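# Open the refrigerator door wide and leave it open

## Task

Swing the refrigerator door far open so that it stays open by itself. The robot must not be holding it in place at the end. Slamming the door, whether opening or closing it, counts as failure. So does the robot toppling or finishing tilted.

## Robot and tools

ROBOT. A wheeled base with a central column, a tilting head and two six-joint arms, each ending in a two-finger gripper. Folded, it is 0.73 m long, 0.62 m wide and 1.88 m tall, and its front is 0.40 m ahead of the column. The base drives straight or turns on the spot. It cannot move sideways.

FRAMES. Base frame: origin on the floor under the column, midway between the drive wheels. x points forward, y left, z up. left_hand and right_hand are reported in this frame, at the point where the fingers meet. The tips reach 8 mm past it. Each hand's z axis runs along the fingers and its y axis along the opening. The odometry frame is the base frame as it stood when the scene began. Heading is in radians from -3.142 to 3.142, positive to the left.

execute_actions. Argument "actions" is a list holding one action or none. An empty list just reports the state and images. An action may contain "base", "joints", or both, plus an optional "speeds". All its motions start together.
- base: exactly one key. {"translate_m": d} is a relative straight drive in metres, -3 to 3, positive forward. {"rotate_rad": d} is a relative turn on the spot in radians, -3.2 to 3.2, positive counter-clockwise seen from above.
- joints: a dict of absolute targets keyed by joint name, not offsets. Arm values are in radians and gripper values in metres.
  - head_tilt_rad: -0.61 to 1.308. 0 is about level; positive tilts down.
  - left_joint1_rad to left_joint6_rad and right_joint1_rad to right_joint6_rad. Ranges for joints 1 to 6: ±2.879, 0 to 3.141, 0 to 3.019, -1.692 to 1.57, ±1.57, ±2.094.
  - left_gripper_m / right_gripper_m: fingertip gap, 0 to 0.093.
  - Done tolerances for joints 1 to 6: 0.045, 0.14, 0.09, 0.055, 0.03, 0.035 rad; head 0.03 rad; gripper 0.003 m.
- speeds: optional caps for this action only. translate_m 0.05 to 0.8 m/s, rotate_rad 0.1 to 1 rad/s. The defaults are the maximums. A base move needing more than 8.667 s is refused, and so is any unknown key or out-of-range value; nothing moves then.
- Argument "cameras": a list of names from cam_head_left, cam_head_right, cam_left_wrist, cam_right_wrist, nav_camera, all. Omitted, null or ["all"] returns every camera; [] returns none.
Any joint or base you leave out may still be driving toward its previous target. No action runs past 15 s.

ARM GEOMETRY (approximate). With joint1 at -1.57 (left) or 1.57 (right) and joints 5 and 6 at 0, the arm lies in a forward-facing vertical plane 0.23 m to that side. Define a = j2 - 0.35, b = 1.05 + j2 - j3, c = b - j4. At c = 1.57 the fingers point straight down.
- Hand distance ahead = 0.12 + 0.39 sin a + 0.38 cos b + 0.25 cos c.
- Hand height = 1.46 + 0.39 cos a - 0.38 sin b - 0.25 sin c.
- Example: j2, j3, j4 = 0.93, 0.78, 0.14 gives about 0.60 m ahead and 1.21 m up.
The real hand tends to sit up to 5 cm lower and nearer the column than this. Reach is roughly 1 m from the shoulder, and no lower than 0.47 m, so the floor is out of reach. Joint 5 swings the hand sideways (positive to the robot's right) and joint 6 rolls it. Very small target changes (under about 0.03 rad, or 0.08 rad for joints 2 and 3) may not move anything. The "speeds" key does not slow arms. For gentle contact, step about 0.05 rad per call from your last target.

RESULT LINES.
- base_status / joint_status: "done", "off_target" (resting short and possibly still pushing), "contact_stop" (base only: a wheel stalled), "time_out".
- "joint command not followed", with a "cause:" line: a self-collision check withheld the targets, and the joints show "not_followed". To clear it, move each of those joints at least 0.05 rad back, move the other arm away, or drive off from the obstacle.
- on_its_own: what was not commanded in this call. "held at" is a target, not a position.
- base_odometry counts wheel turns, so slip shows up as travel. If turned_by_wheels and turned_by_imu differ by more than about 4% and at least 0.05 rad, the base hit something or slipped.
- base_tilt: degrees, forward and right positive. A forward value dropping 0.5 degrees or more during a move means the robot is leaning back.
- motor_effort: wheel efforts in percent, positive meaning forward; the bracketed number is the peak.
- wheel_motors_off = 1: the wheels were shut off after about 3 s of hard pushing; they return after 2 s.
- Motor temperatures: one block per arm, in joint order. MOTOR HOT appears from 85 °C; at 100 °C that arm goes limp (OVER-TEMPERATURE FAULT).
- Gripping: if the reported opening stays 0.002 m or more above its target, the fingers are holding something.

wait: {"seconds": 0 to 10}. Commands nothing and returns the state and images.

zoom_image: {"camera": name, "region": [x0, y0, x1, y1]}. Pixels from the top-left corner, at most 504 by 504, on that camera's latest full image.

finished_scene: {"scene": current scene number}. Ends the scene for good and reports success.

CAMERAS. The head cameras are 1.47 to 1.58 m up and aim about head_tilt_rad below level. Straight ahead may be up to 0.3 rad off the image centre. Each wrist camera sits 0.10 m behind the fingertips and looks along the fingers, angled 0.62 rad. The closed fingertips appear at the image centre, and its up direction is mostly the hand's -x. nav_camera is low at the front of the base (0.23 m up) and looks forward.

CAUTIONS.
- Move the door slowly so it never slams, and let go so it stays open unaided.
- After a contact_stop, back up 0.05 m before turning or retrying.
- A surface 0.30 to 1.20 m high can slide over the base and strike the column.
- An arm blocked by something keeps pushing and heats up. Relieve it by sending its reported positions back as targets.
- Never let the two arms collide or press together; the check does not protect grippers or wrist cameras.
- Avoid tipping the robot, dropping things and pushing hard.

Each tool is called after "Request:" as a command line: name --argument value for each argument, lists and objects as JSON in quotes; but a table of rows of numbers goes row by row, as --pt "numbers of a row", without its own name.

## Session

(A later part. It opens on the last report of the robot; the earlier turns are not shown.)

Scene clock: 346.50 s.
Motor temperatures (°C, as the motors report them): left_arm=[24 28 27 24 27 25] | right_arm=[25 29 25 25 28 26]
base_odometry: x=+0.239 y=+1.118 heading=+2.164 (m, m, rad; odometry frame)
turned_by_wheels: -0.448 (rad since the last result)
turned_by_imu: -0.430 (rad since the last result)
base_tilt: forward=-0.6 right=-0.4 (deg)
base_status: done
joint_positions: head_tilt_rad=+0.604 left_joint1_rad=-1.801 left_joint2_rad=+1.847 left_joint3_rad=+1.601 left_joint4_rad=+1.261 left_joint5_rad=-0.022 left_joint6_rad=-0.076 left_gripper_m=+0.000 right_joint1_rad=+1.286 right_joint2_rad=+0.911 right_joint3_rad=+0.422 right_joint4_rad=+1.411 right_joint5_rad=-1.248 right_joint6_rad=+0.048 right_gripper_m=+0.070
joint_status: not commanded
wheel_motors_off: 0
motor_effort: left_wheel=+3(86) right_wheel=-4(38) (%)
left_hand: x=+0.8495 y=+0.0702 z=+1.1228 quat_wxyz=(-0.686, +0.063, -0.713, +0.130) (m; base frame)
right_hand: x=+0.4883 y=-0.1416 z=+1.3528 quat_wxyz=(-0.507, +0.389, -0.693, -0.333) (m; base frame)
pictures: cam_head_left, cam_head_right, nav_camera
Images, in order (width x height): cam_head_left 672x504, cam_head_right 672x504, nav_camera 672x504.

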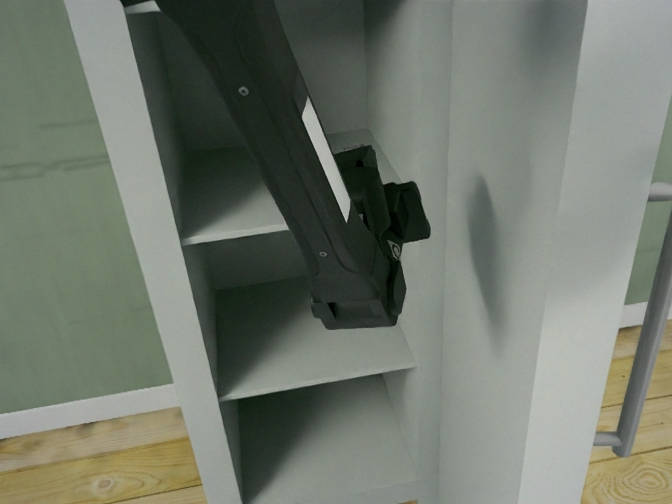

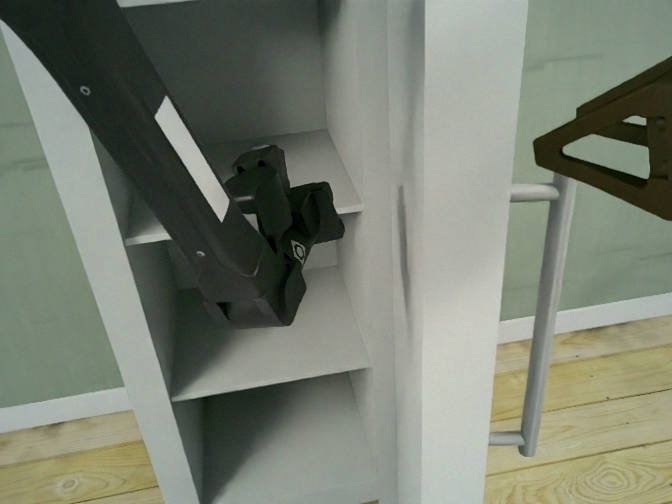

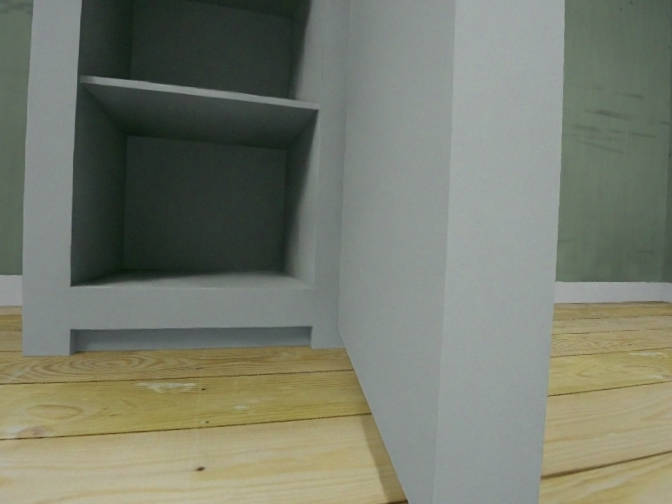

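Request:
execute_actions --actions '[{"joints":{"right_joint4_rad":-0.95,"right_joint5_rad":0}}]' --cameras '[]'

Request:
execute_actions --actions '[{"base":{"rotate_rad":-0.4},"speeds":{"rotate_rad":0.12}}]' --cameras '["cam_head_left","cam_head_right","nav_camera"]'

Scene clock: 356.43 s.
Motor temperatures (°C, as the motors report them): left_arm=[24 28 27 23 27 25] | right_arm=[25 28 25 25 28 26]
base_odometry: x=+0.239 y=+1.118 heading=+2.164 (m, m, rad; odometry frame)
turned_by_wheels: +0.000 (rad since the last result)
turned_by_imu: -0.002 (rad since the last result)
base_tilt: forward=-0.6 right=-0.2 (deg)
base_status: not commanded
joint_positions: head_tilt_rad=+0.604 left_joint1_rad=-1.801 left_joint2_rad=+1.847 left_joint3_rad=+1.601 left_joint4_rad=+1.261 left_joint5_rad=-0.022 left_joint6_rad=-0.076 left_gripper_m=+0.000 right_joint1_rad=+1.286 right_joint2_rad=+0.911 right_joint3_rad=+0.422 right_joint4_rad=-0.932 right_joint5_rad=-0.004 right_joint6_rad=+0.048 right_gripper_m=+0.070
joint_status: all done
wheel_motors_off: 0
motor_effort: left_wheel=+6(3) right_wheel=-4(4) (%)
left_hand: x=+0.8495 y=+0.0702 z=+1.1228 quat_wxyz=(-0.686, +0.063, -0.713, +0.130) (m; base frame)
right_hand: x=+0.1464 y=-0.2858 z=+1.2539 quat_wxyz=(+0.427, -0.139, -0.889, +0.089) (m; base frame)
pictures: none
No camera images: the call's "cameras" was empty. Leave "cameras" out to get every camera's image.

Scene clock: 363.17 s.
Motor temperatures (°C, as the motors report them): left_arm=[24 28 28 23 31 25] | right_arm=[25 28 25 25 28 25]
base_odometry: x=+0.239 y=+1.118 heading=+1.795 (m, m, rad; odometry frame)
turned_by_wheels: -0.369 (rad since the last result)
turned_by_imu: -0.362 (rad since the last result)
base_tilt: forward=-0.6 right=-0.2 (deg)
base_status: rotate_rad off_target (by the wheels' count: -0.369 of -0.400)
joint_positions: head_tilt_rad=+0.604 left_joint1_rad=-1.617 left_joint2_rad=+1.847 left_joint3_rad=+1.562 left_joint4_rad=+1.287 left_joint5_rad=-0.121 left_joint6_rad=-0.081 left_gripper_m=+0.000 right_joint1_rad=+1.286 right_joint2_rad=+0.911 right_joint3_rad=+0.422 right_joint4_rad=-0.932 right_joint5_rad=-0.004 right_joint6_rad=+0.048 right_gripper_m=+0.070
joint_status: not commanded
wheel_motors_off: 0
motor_effort: left_wheel=+17(83) right_wheel=-19(49) (%)
left_hand: x=+0.8426 y=+0.2135 z=+1.1005 quat_wxyz=(-0.690, +0.076, -0.720, +0.007) (m; base frame)
right_hand: x=+0.1464 y=-0.2858 z=+1.2539 quat_wxyz=(+0.427, -0.139, -0.889, +0.089) (m; base frame)
pictures: cam_head_left, cam_head_right, nav_camera
Images, in order (width x height): cam_head_left 672x504, cam_head_right 672x504, nav_camera 672x504.

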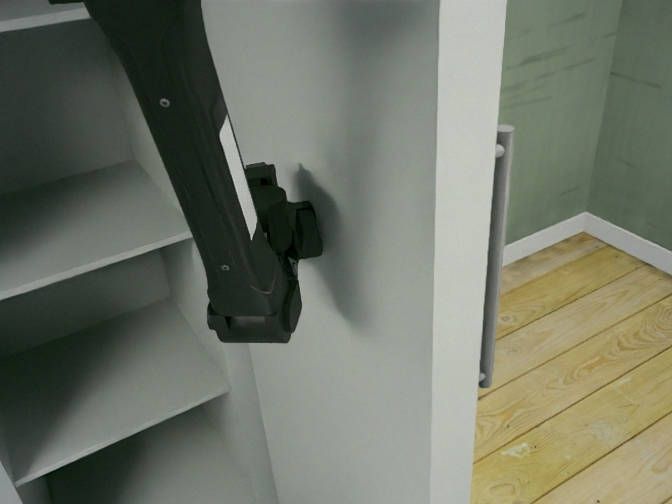

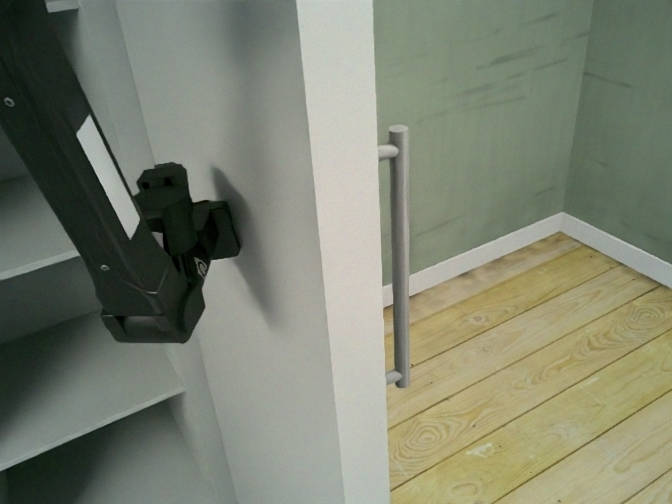

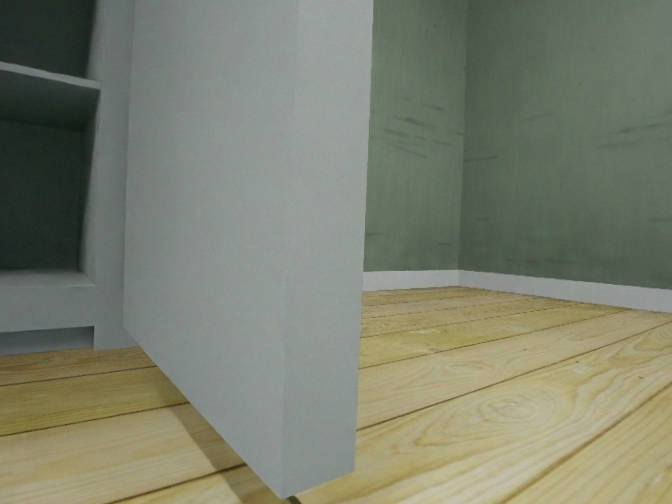

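Request:
execute_actions --actions '[{"base":{"rotate_rad":0.4},"speeds":{"rotate_rad":0.3},"joints":{"left_joint1_rad":-1.6}}]' --cameras '["cam_head_left","nav_camera"]'

Request:
execute_actions --actions '[]' --cameras '["nav_camera"]'

Scene clock: 373.67 s.
Motor temperatures (°C, as the motors report them): left_arm=[25 28 28 23 36 25] | right_arm=[25 28 25 25 28 25]
base_odometry: x=+0.239 y=+1.118 heading=+2.194 (m, m, rad; odometry frame)
turned_by_wheels: +0.399 (rad since the last result)
turned_by_imu: +0.395 (rad since the last result)
base_tilt: forward=-0.6 right=-0.3 (deg)
base_status: done
joint_positions: head_tilt_rad=+0.604 left_joint1_rad=-1.597 left_joint2_rad=+1.847 left_joint3_rad=+1.586 left_joint4_rad=+1.265 left_joint5_rad=-0.021 left_joint6_rad=-0.081 left_gripper_m=+0.000 right_joint1_rad=+1.286 right_joint2_rad=+0.911 right_joint3_rad=+0.422 right_joint4_rad=-0.932 right_joint5_rad=-0.003 right_joint6_rad=+0.048 right_gripper_m=+0.070
joint_status: all done
wheel_motors_off: 0
motor_effort: left_wheel=-2(39) right_wheel=+1(24) (%)
left_hand: x=+0.8525 y=+0.2097 z=+1.1035 quat_wxyz=(-0.691, +0.039, -0.721, +0.033) (m; base frame)
right_hand: x=+0.1464 y=-0.2859 z=+1.2539 quat_wxyz=(+0.427, -0.139, -0.889, +0.089) (m; base frame)
pictures: cam_head_left, nav_camera
Images, in order (width x height): cam_head_left 672x504, nav_camera 672x504.

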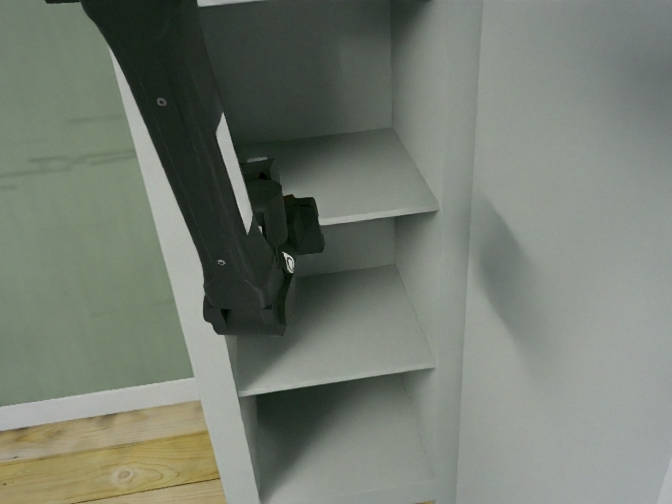

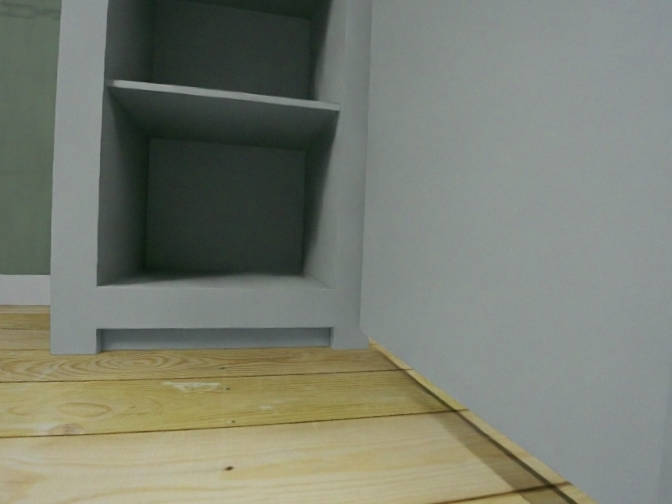

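Scene clock: 373.67 s.
Motor temperatures (°C, as the motors report them): left_arm=[25 28 28 23 36 25] | right_arm=[25 28 25 25 28 25]
base_odometry: x=+0.239 y=+1.118 heading=+2.194 (m, m, rad; odometry frame)
turned_by_wheels: +0.399 (rad since the last result)
turned_by_imu: +0.395 (rad since the last result)
base_tilt: forward=-0.6 right=-0.3 (deg)
base_status: done
joint_positions: head_tilt_rad=+0.604 left_joint1_rad=-1.597 left_joint2_rad=+1.847 left_joint3_rad=+1.586 left_joint4_rad=+1.265 left_joint5_rad=-0.021 left_joint6_rad=-0.081 left_gripper_m=+0.000 right_joint1_rad=+1.286 right_joint2_rad=+0.911 right_joint3_rad=+0.422 right_joint4_rad=-0.932 right_joint5_rad=-0.003 right_joint6_rad=+0.048 right_gripper_m=+0.070
joint_status: all done
wheel_motors_off: 0
motor_effort: left_wheel=-2(39) right_wheel=+1(24) (%)
left_hand: x=+0.8525 y=+0.2097 z=+1.1035 quat_wxyz=(-0.691, +0.039, -0.721, +0.033) (m; base frame)
right_hand: x=+0.1464 y=-0.2859 z=+1.2539 quat_wxyz=(+0.427, -0.139, -0.889, +0.089) (m; base frame)
pictures: nav_camera
Images, in order (width x height): nav_camera 672x504.

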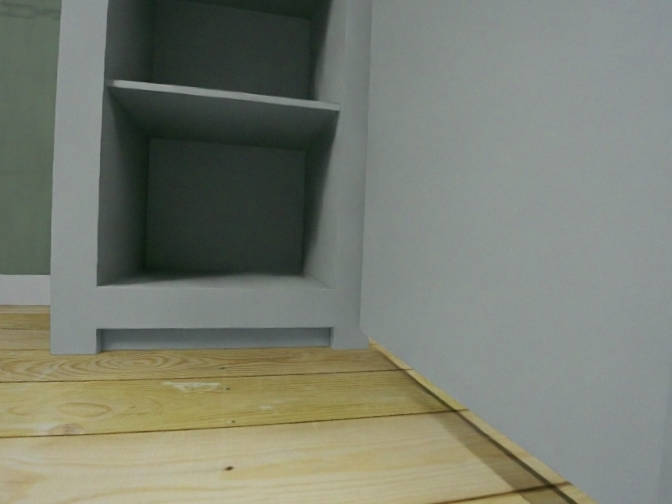

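Request:
finished_scene --scene 1

The scene is finished: the task was done.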